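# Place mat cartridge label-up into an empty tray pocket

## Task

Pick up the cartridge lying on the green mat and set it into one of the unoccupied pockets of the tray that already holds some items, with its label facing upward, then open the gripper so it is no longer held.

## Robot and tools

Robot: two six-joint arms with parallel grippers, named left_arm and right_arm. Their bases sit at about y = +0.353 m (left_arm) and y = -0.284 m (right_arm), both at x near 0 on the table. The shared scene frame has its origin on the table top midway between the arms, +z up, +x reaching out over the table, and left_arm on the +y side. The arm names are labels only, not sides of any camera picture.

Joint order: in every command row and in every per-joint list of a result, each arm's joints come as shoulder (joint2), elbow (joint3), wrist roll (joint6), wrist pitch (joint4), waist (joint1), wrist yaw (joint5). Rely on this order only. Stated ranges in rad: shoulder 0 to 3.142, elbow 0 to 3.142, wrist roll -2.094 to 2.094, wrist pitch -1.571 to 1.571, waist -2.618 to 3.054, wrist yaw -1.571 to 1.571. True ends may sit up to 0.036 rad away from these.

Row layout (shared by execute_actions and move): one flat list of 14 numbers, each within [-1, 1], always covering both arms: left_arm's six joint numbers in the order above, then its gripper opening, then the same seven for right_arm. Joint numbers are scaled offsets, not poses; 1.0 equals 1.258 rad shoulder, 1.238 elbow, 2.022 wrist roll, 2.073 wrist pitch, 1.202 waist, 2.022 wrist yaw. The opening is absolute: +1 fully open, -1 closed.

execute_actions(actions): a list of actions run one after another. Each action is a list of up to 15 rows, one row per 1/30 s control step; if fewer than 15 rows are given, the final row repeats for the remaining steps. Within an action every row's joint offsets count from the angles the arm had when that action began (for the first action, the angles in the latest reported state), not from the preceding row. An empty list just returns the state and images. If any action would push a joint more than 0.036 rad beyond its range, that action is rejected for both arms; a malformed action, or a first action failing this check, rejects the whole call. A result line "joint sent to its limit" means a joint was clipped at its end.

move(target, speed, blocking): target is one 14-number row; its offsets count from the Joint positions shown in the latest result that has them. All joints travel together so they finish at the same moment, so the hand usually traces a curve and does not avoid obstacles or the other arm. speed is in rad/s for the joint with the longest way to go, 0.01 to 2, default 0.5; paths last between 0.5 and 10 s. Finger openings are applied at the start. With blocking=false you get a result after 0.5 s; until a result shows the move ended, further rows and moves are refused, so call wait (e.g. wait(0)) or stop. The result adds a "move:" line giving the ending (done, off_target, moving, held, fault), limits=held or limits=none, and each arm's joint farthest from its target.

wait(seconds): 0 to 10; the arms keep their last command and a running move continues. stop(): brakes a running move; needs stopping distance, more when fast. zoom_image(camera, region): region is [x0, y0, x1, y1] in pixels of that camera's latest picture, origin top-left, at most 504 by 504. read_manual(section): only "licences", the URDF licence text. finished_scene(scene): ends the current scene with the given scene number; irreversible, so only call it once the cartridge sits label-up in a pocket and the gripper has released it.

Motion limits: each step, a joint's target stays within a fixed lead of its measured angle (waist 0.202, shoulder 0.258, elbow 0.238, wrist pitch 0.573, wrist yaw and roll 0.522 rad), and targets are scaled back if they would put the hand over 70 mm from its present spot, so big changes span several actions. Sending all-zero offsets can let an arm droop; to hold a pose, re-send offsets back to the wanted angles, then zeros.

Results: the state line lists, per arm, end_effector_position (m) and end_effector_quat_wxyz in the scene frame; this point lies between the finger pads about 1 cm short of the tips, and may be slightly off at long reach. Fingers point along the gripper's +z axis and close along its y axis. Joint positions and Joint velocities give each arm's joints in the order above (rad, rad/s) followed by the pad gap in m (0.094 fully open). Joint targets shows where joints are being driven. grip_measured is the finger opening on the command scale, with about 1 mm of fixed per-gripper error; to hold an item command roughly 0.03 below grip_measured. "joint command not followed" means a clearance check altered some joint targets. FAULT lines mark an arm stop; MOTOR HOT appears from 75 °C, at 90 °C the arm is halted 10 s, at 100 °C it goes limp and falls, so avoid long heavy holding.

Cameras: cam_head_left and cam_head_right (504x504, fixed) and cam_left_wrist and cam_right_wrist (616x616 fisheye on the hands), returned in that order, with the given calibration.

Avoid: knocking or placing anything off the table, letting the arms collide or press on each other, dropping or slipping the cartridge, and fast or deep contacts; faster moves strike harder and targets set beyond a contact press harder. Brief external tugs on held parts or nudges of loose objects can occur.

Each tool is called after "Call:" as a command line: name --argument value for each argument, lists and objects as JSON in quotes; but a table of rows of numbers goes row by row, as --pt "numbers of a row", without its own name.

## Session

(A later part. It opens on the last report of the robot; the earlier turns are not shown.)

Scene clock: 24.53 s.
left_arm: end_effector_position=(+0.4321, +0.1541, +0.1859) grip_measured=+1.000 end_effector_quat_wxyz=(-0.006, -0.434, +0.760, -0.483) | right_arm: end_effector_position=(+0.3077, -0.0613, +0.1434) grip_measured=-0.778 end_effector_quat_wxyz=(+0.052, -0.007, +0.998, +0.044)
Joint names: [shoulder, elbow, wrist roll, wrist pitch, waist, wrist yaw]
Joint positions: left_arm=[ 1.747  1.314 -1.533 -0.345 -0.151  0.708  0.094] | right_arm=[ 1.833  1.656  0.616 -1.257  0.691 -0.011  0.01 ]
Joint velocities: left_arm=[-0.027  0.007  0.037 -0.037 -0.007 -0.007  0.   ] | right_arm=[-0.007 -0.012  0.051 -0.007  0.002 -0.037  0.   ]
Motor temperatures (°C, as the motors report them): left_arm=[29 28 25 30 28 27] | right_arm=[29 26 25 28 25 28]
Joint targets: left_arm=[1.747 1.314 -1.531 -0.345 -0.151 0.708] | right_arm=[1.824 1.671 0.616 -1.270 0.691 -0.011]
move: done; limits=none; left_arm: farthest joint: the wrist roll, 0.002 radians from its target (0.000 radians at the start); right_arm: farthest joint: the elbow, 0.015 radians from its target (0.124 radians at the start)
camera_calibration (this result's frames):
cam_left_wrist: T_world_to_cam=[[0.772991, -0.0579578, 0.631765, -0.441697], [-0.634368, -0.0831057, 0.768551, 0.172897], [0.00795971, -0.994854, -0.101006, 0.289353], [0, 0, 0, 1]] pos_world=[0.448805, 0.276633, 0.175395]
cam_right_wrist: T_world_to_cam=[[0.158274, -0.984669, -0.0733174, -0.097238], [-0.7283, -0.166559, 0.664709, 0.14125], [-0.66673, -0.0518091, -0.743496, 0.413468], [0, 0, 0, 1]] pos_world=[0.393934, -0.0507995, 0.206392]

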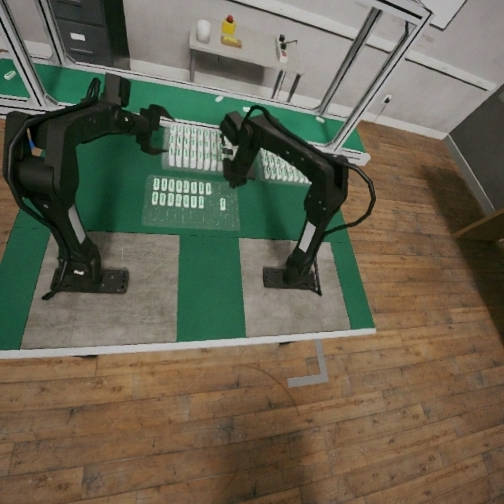

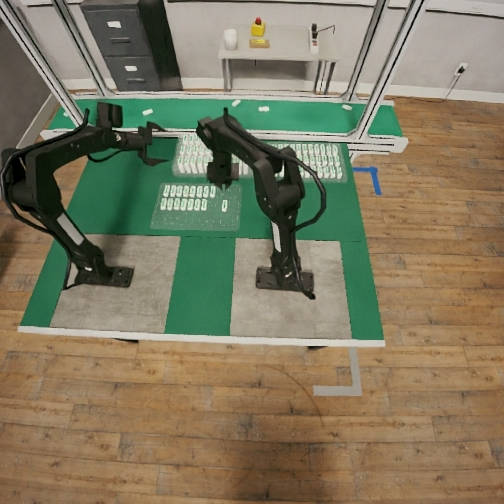

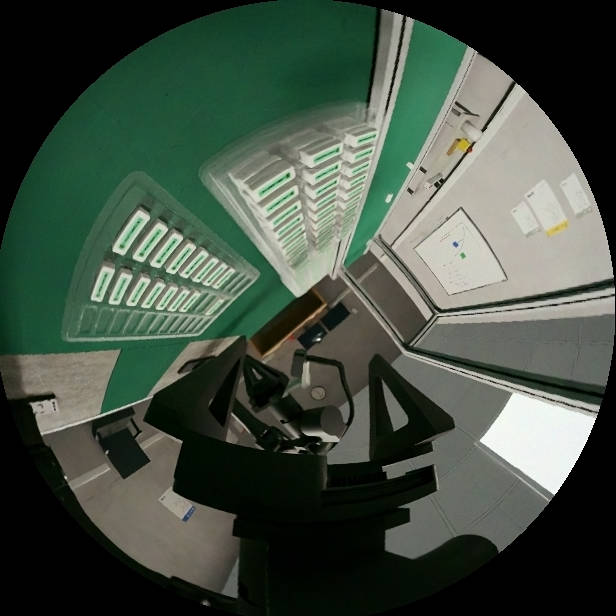

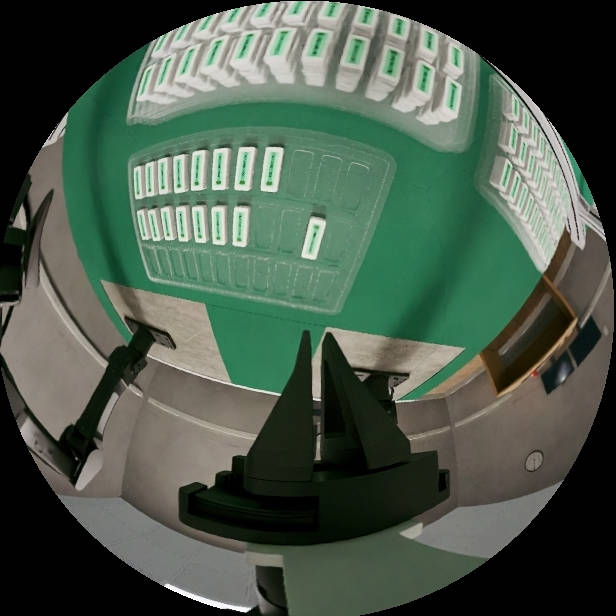

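Call:
move --target '[0,0,0,0,0,0,1, 0.202,-0.091,0,0.12,0,0,-0.1]' --speed 0.35

Call:
execute_actions --actions '[[[0,0,0,0,0,0,1,0,0,0,0,0,0,-0.5]],[[0,0,0,0,0,0,1,0,0,0,0,0,0,-0.65]],[[0,0,0,0,0,0,1,0,0,0,0,0,0,-0.78]],[[0,0,0,0,0,0,1,0,0,0,0,0,0,-0.78]]]'

Call:
zoom_image --camera "cam_right_wrist" --region '[200, 240, 440, 400]'

Call:
execute_actions --actions '[[[0,0,0,0,0,0,1,0,0,0,0,0,0,-0.5]],[[0,0,0,0,0,0,1,0,0,0,0,0,0,-0.5]]]'

Call:
zoom_image --camera "cam_right_wrist" --region '[200, 240, 440, 400]'

Scene clock: 26.13 s.
left_arm: end_effector_position=(+0.4321, +0.1541, +0.1859) grip_measured=+1.000 end_effector_quat_wxyz=(-0.007, -0.435, +0.760, -0.483) | right_arm: end_effector_position=(+0.3236, -0.0497, +0.0248) grip_measured=-0.102 end_effector_quat_wxyz=(+0.001, -0.007, +1.000, +0.007)
Joint names: [shoulder, elbow, wrist roll, wrist pitch, waist, wrist yaw]
Joint positions: left_arm=[ 1.747  1.314 -1.535 -0.345 -0.151  0.708  0.094] | right_arm=[ 2.089  1.548  0.616 -1.02   0.691 -0.011  0.042]
Joint velocities: left_arm=[ 0.002 -0.027 -0.066 -0.022 -0.007  0.081  0.   ] | right_arm=[-0.002  0.017  0.037 -0.022  0.017  0.11  -0.001]
Motor temperatures (°C, as the motors report them): left_arm=[29 28 25 30 28 27] | right_arm=[29 26 25 28 25 28]
Joint targets: left_arm=[1.747 1.314 -1.533 -0.345 -0.151 0.708] | right_arm=[2.087 1.543 0.616 -1.008 0.691 -0.011]
move: done; limits=none; left_arm: farthest joint: the wrist roll, 0.002 radians from its target (0.000 radians at the start); right_arm: farthest joint: the wrist pitch, 0.012 radians from its target (0.249 radians at the start)
camera_calibration (this result's frames):
cam_left_wrist: T_world_to_cam=[[0.77413, -0.0564221, 0.630508, -0.442192], [-0.632963, -0.0831566, 0.769703, 0.172084], [0.00900262, -0.994938, -0.100087, 0.288745], [0, 0, 0, 1]] pos_world=[0.448637, 0.276643, 0.175252]
cam_right_wrist: T_world_to_cam=[[0.153698, -0.988002, -0.0151574, -0.097147], [-0.655288, -0.113397, 0.746819, 0.210638], [-0.739577, -0.104852, -0.664855, 0.355497], [0, 0, 0, 1]] pos_world=[0.415878, -0.0348212, 0.0775729]

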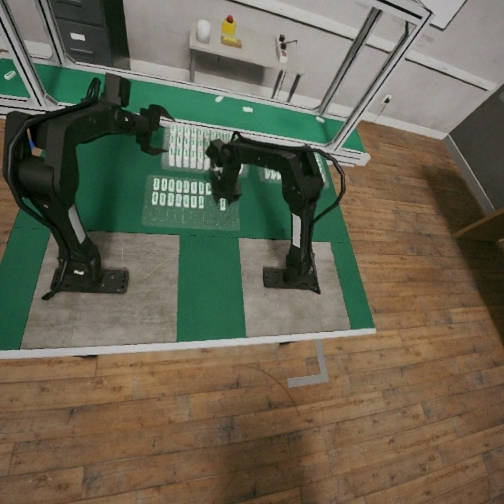

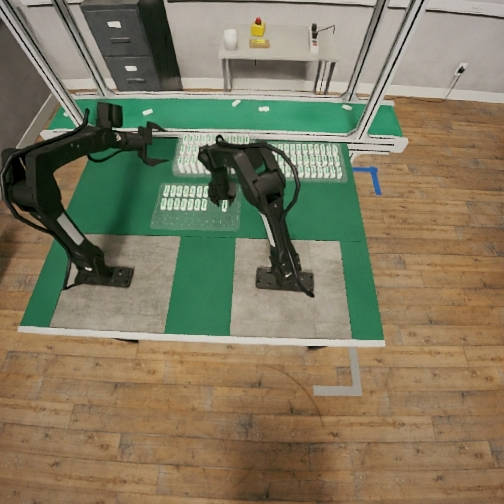

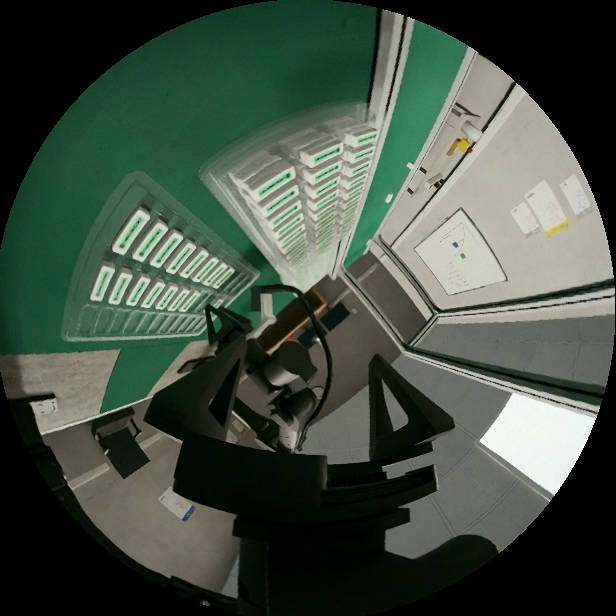

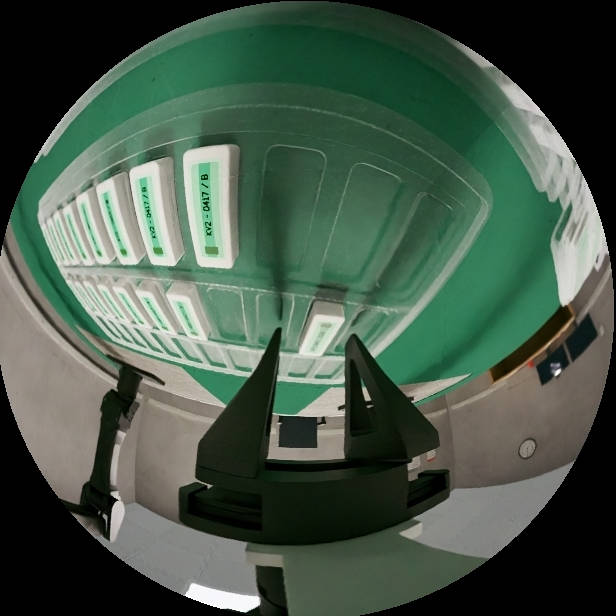

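Scene clock: 28.13 s.
left_arm: end_effector_position=(+0.4321, +0.1541, +0.1859) grip_measured=+1.000 end_effector_quat_wxyz=(-0.009, -0.438, +0.758, -0.483) | right_arm: end_effector_position=(+0.3236, -0.0497, +0.0248) grip_measured=-0.704 end_effector_quat_wxyz=(+0.001, -0.007, +1.000, +0.007)
Joint names: [shoulder, elbow, wrist roll, wrist pitch, waist, wrist yaw]
Joint positions: left_arm=[ 1.747  1.314 -1.543 -0.345 -0.151  0.708  0.094] | right_arm=[ 2.089  1.548  0.616 -1.02   0.691 -0.011  0.014]
Joint velocities: left_arm=[ 0.002  0.012  0.081 -0.007 -0.007  0.022  0.   ] | right_arm=[-0.007  0.002 -0.051  0.022  0.002 -0.037  0.001]
Motor temperatures (°C, as the motors report them): left_arm=[29 28 25 30 28 27] | right_arm=[29 26 25 28 25 28]
Joint targets: left_arm=[1.747 1.314 -1.541 -0.345 -0.151 0.708] | right_arm=[2.089 1.548 0.616 -1.020 0.691 -0.011]
camera_calibration (this result's frames):
cam_left_wrist: T_world_to_cam=[[0.777898, -0.0513017, 0.626293, -0.443826], [-0.628267, -0.0833061, 0.773525, 0.169367], [0.0124909, -0.995203, -0.0970348, 0.286711], [0, 0, 0, 1]] pos_world=[0.448078, 0.276675, 0.174777]
cam_right_wrist: T_world_to_cam=[[0.153698, -0.988002, -0.0151574, -0.097147], [-0.655288, -0.113397, 0.746819, 0.210638], [-0.739577, -0.104852, -0.664855, 0.355497], [0, 0, 0, 1]] pos_world=[0.415878, -0.0348212, 0.0775729]

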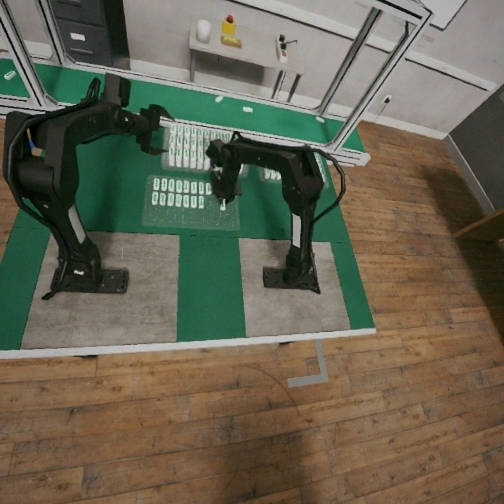

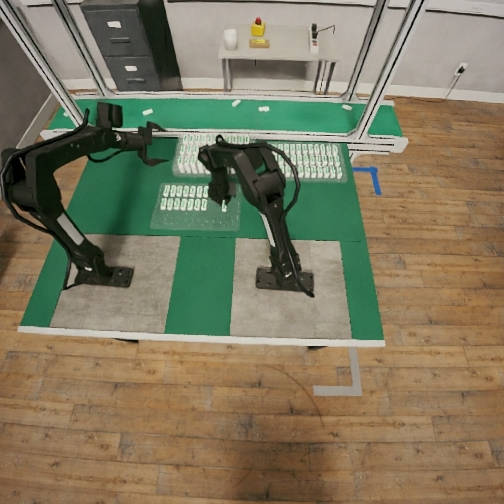

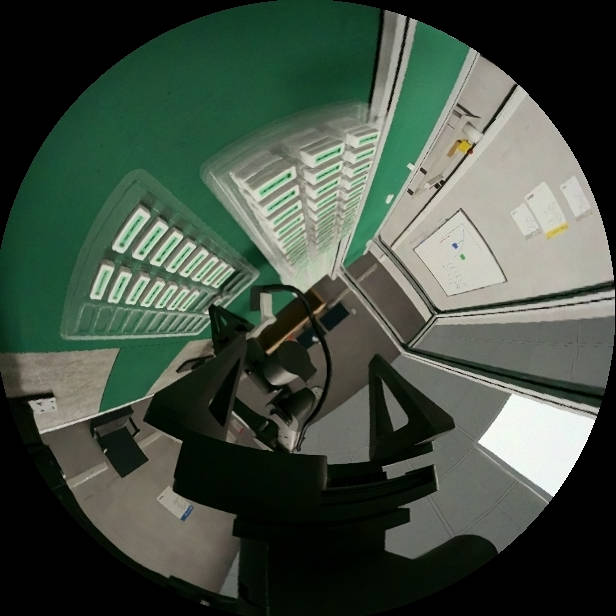

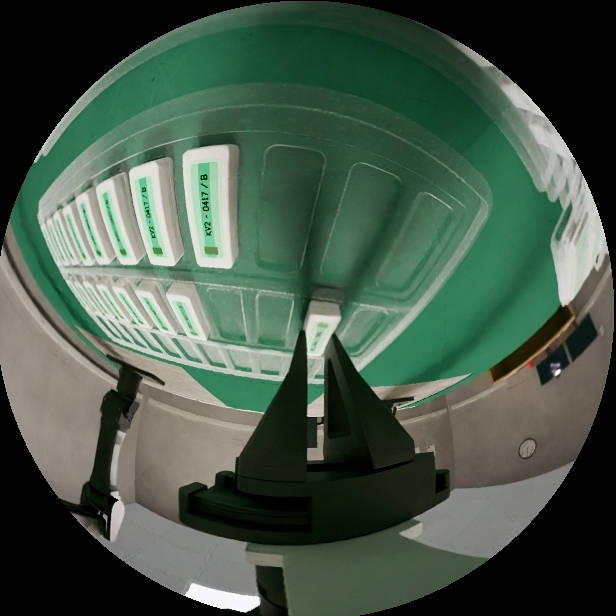

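Region (200, 240, 440, 400) of cam_right_wrist's 616x616 image, scaled by 2.100, with more detail than that image has.

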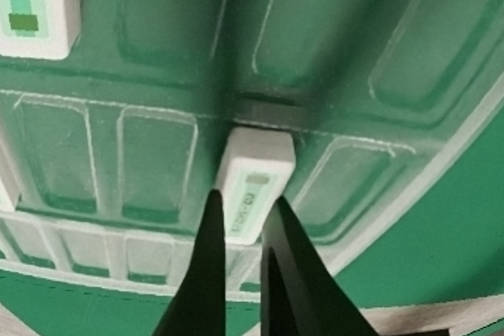

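Scene clock: 29.13 s.
left_arm: end_effector_position=(+0.4321, +0.1541, +0.1859) grip_measured=+1.000 end_effector_quat_wxyz=(-0.010, -0.439, +0.757, -0.483) | right_arm: end_effector_position=(+0.3236, -0.0497, +0.0248) grip_measured=-0.502 end_effector_quat_wxyz=(+0.001, -0.007, +1.000, +0.007)
Joint names: [shoulder, elbow, wrist roll, wrist pitch, waist, wrist yaw]
Joint positions: left_arm=[ 1.747  1.314 -1.546 -0.345 -0.151  0.708  0.094] | right_arm=[ 2.089  1.548  0.616 -1.02   0.691 -0.011  0.023]
Joint velocities: left_arm=[ 0.022 -0.017 -0.007 -0.022 -0.002  0.022  0.   ] | right_arm=[-0.002 -0.012 -0.037  0.037  0.007 -0.022 -0.001]
Motor temperatures (°C, as the motors report them): left_arm=[29 28 25 30 28 27] | right_arm=[29 26 25 28 25 28]
Joint targets: left_arm=[1.747 1.314 -1.545 -0.345 -0.151 0.708] | right_arm=[2.089 1.548 0.616 -1.020 0.691 -0.011]
camera_calibration (this result's frames):
cam_left_wrist: T_world_to_cam=[[0.779765, -0.0487407, 0.624172, -0.444634], [-0.62591, -0.0833692, 0.775426, 0.168005], [0.0142419, -0.995326, -0.0955157, 0.285691], [0, 0, 0, 1]] pos_world=[0.447797, 0.27669, 0.17454]
cam_right_wrist: T_world_to_cam=[[0.153698, -0.988002, -0.0151574, -0.097147], [-0.655288, -0.113397, 0.746819, 0.210638], [-0.739577, -0.104852, -0.664855, 0.355497], [0, 0, 0, 1]] pos_world=[0.415878, -0.0348212, 0.0775729]

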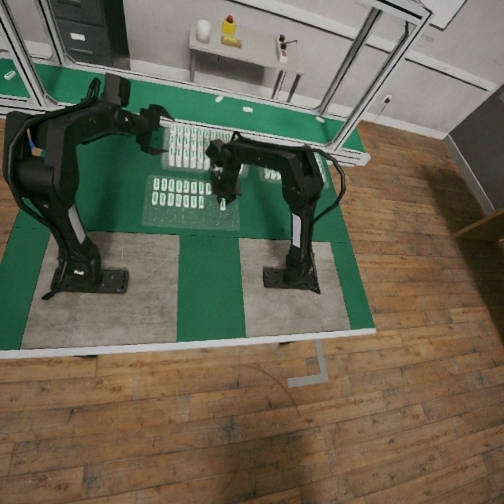

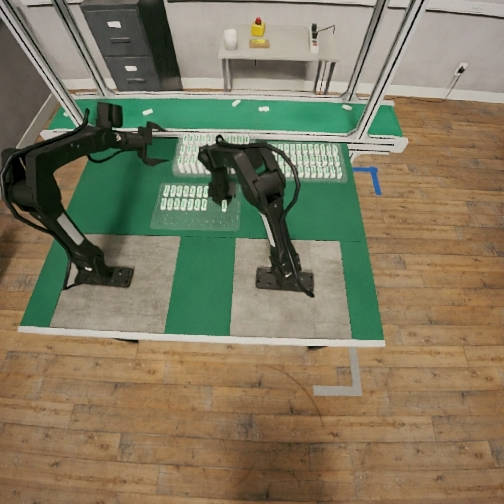

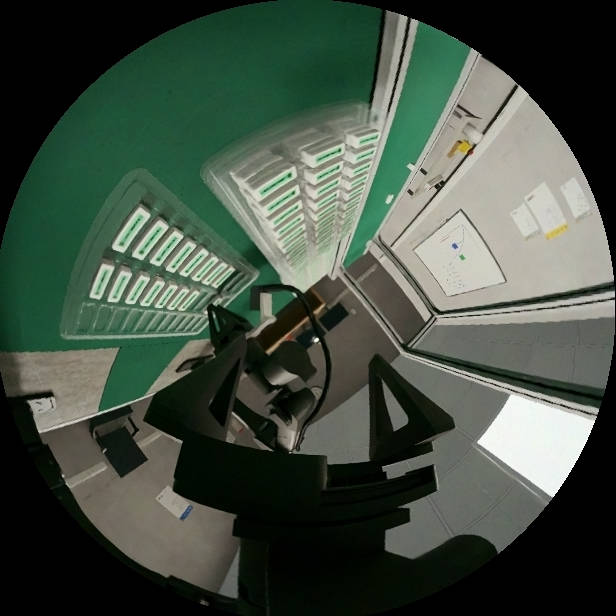

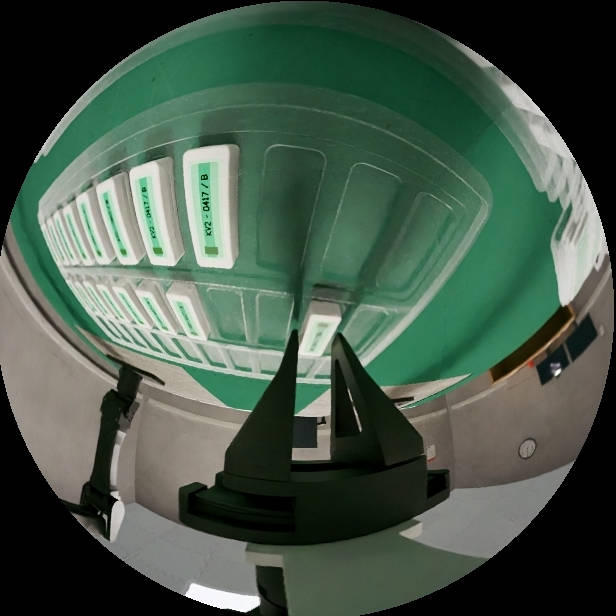

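Region (200, 240, 440, 400) of cam_right_wrist's 616x616 image, scaled by 2.100, with more detail than that image has.

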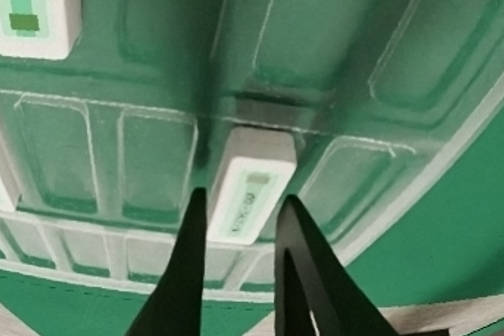

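Call:
move --target '[0,0,0,0,0,0,1,-0.2,0.1,0,-0.12,0,0,-0.5]'

Call:
zoom_image --camera "cam_head_left" --region '[130,160,260,240]'

Call:
zoom_image --camera "cam_right_wrist" --region '[150,120,450,400]'

Scene clock: 30.70 s.
left_arm: end_effector_position=(+0.4321, +0.1541, +0.1859) grip_measured=+1.000 end_effector_quat_wxyz=(-0.010, -0.440, +0.757, -0.483) | right_arm: end_effector_position=(+0.3080, -0.0611, +0.1387) grip_measured=-0.502 end_effector_quat_wxyz=(+0.047, -0.007, +0.998, +0.041)
Joint names: [shoulder, elbow, wrist roll, wrist pitch, waist, wrist yaw]
Joint positions: left_arm=[ 1.747  1.314 -1.548 -0.345 -0.151  0.708  0.094] | right_arm=[ 1.846  1.656  0.616 -1.257  0.691 -0.011  0.023]
Joint velocities: left_arm=[-0.002  0.007 -0.007 -0.007  0.017  0.066  0.   ] | right_arm=[ 0.017  0.017 -0.022 -0.022 -0.007 -0.037  0.001]
Motor temperatures (°C, as the motors report them): left_arm=[29 28 25 30 28 27] | right_arm=[30 26 25 28 25 28]
Joint targets: left_arm=[1.747 1.314 -1.546 -0.345 -0.151 0.708] | right_arm=[1.837 1.671 0.616 -1.269 0.691 -0.011]
move: done; limits=none; left_arm: farthest joint: the wrist roll, 0.002 radians from its target (0.000 radians at the start); right_arm: farthest joint: the elbow, 0.015 radians from its target (0.124 radians at the start)
camera_calibration (this result's frames):
cam_left_wrist: T_world_to_cam=[[0.780694, -0.04746, 0.623108, -0.445035], [-0.62473, -0.0833979, 0.776374, 0.167323], [0.0151191, -0.995386, -0.0947579, 0.28518], [0, 0, 0, 1]] pos_world=[0.447657, 0.276697, 0.174422]
cam_right_wrist: T_world_to_cam=[[0.157536, -0.985207, -0.0674533, -0.098026], [-0.721284, -0.16145, 0.67356, 0.141577], [-0.674487, -0.0574571, -0.736048, 0.411194], [0, 0, 0, 1]] pos_world=[0.394905, -0.0500922, 0.200686]

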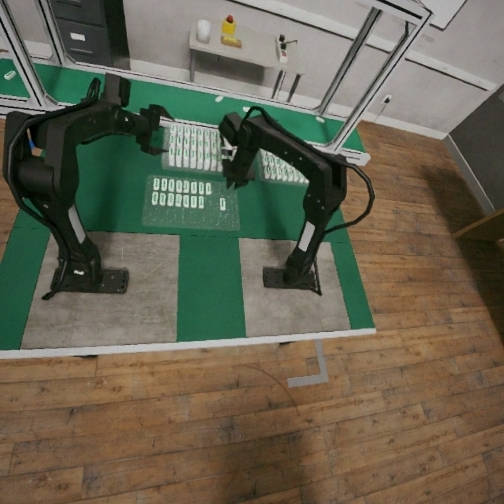

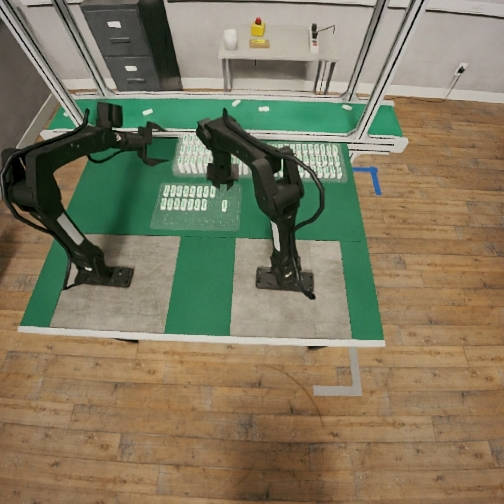

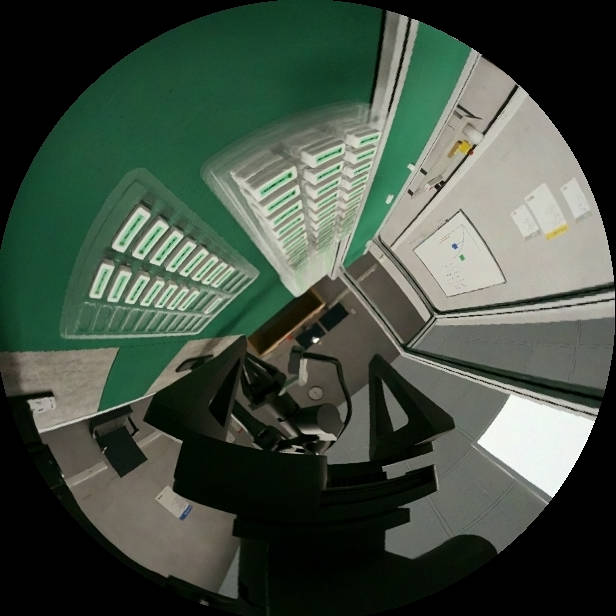

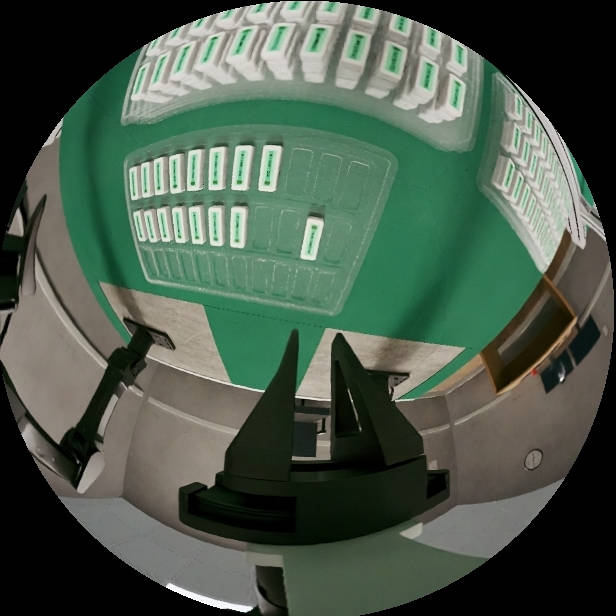

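Region (130, 160, 260, 240) of cam_head_left's 504x504 image, scaled by 3.877, with more detail than that image has; it fills the top 310 rows of this view, and the rest is white.

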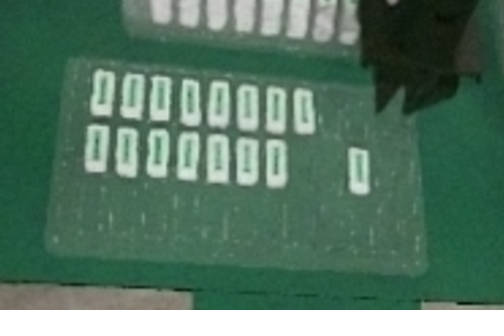

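Region (150, 120, 450, 400) of cam_right_wrist's 616x616 image, scaled by 1.680, with more detail than that image has; it fills the top 470 rows of this view, and the rest is white.

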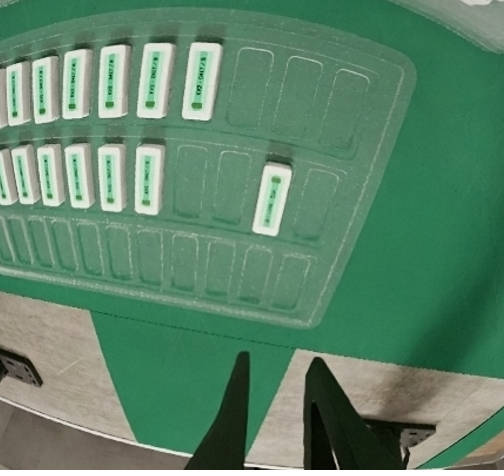

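Call:
finished_scene --scene 2

The scene is finished: the task was done.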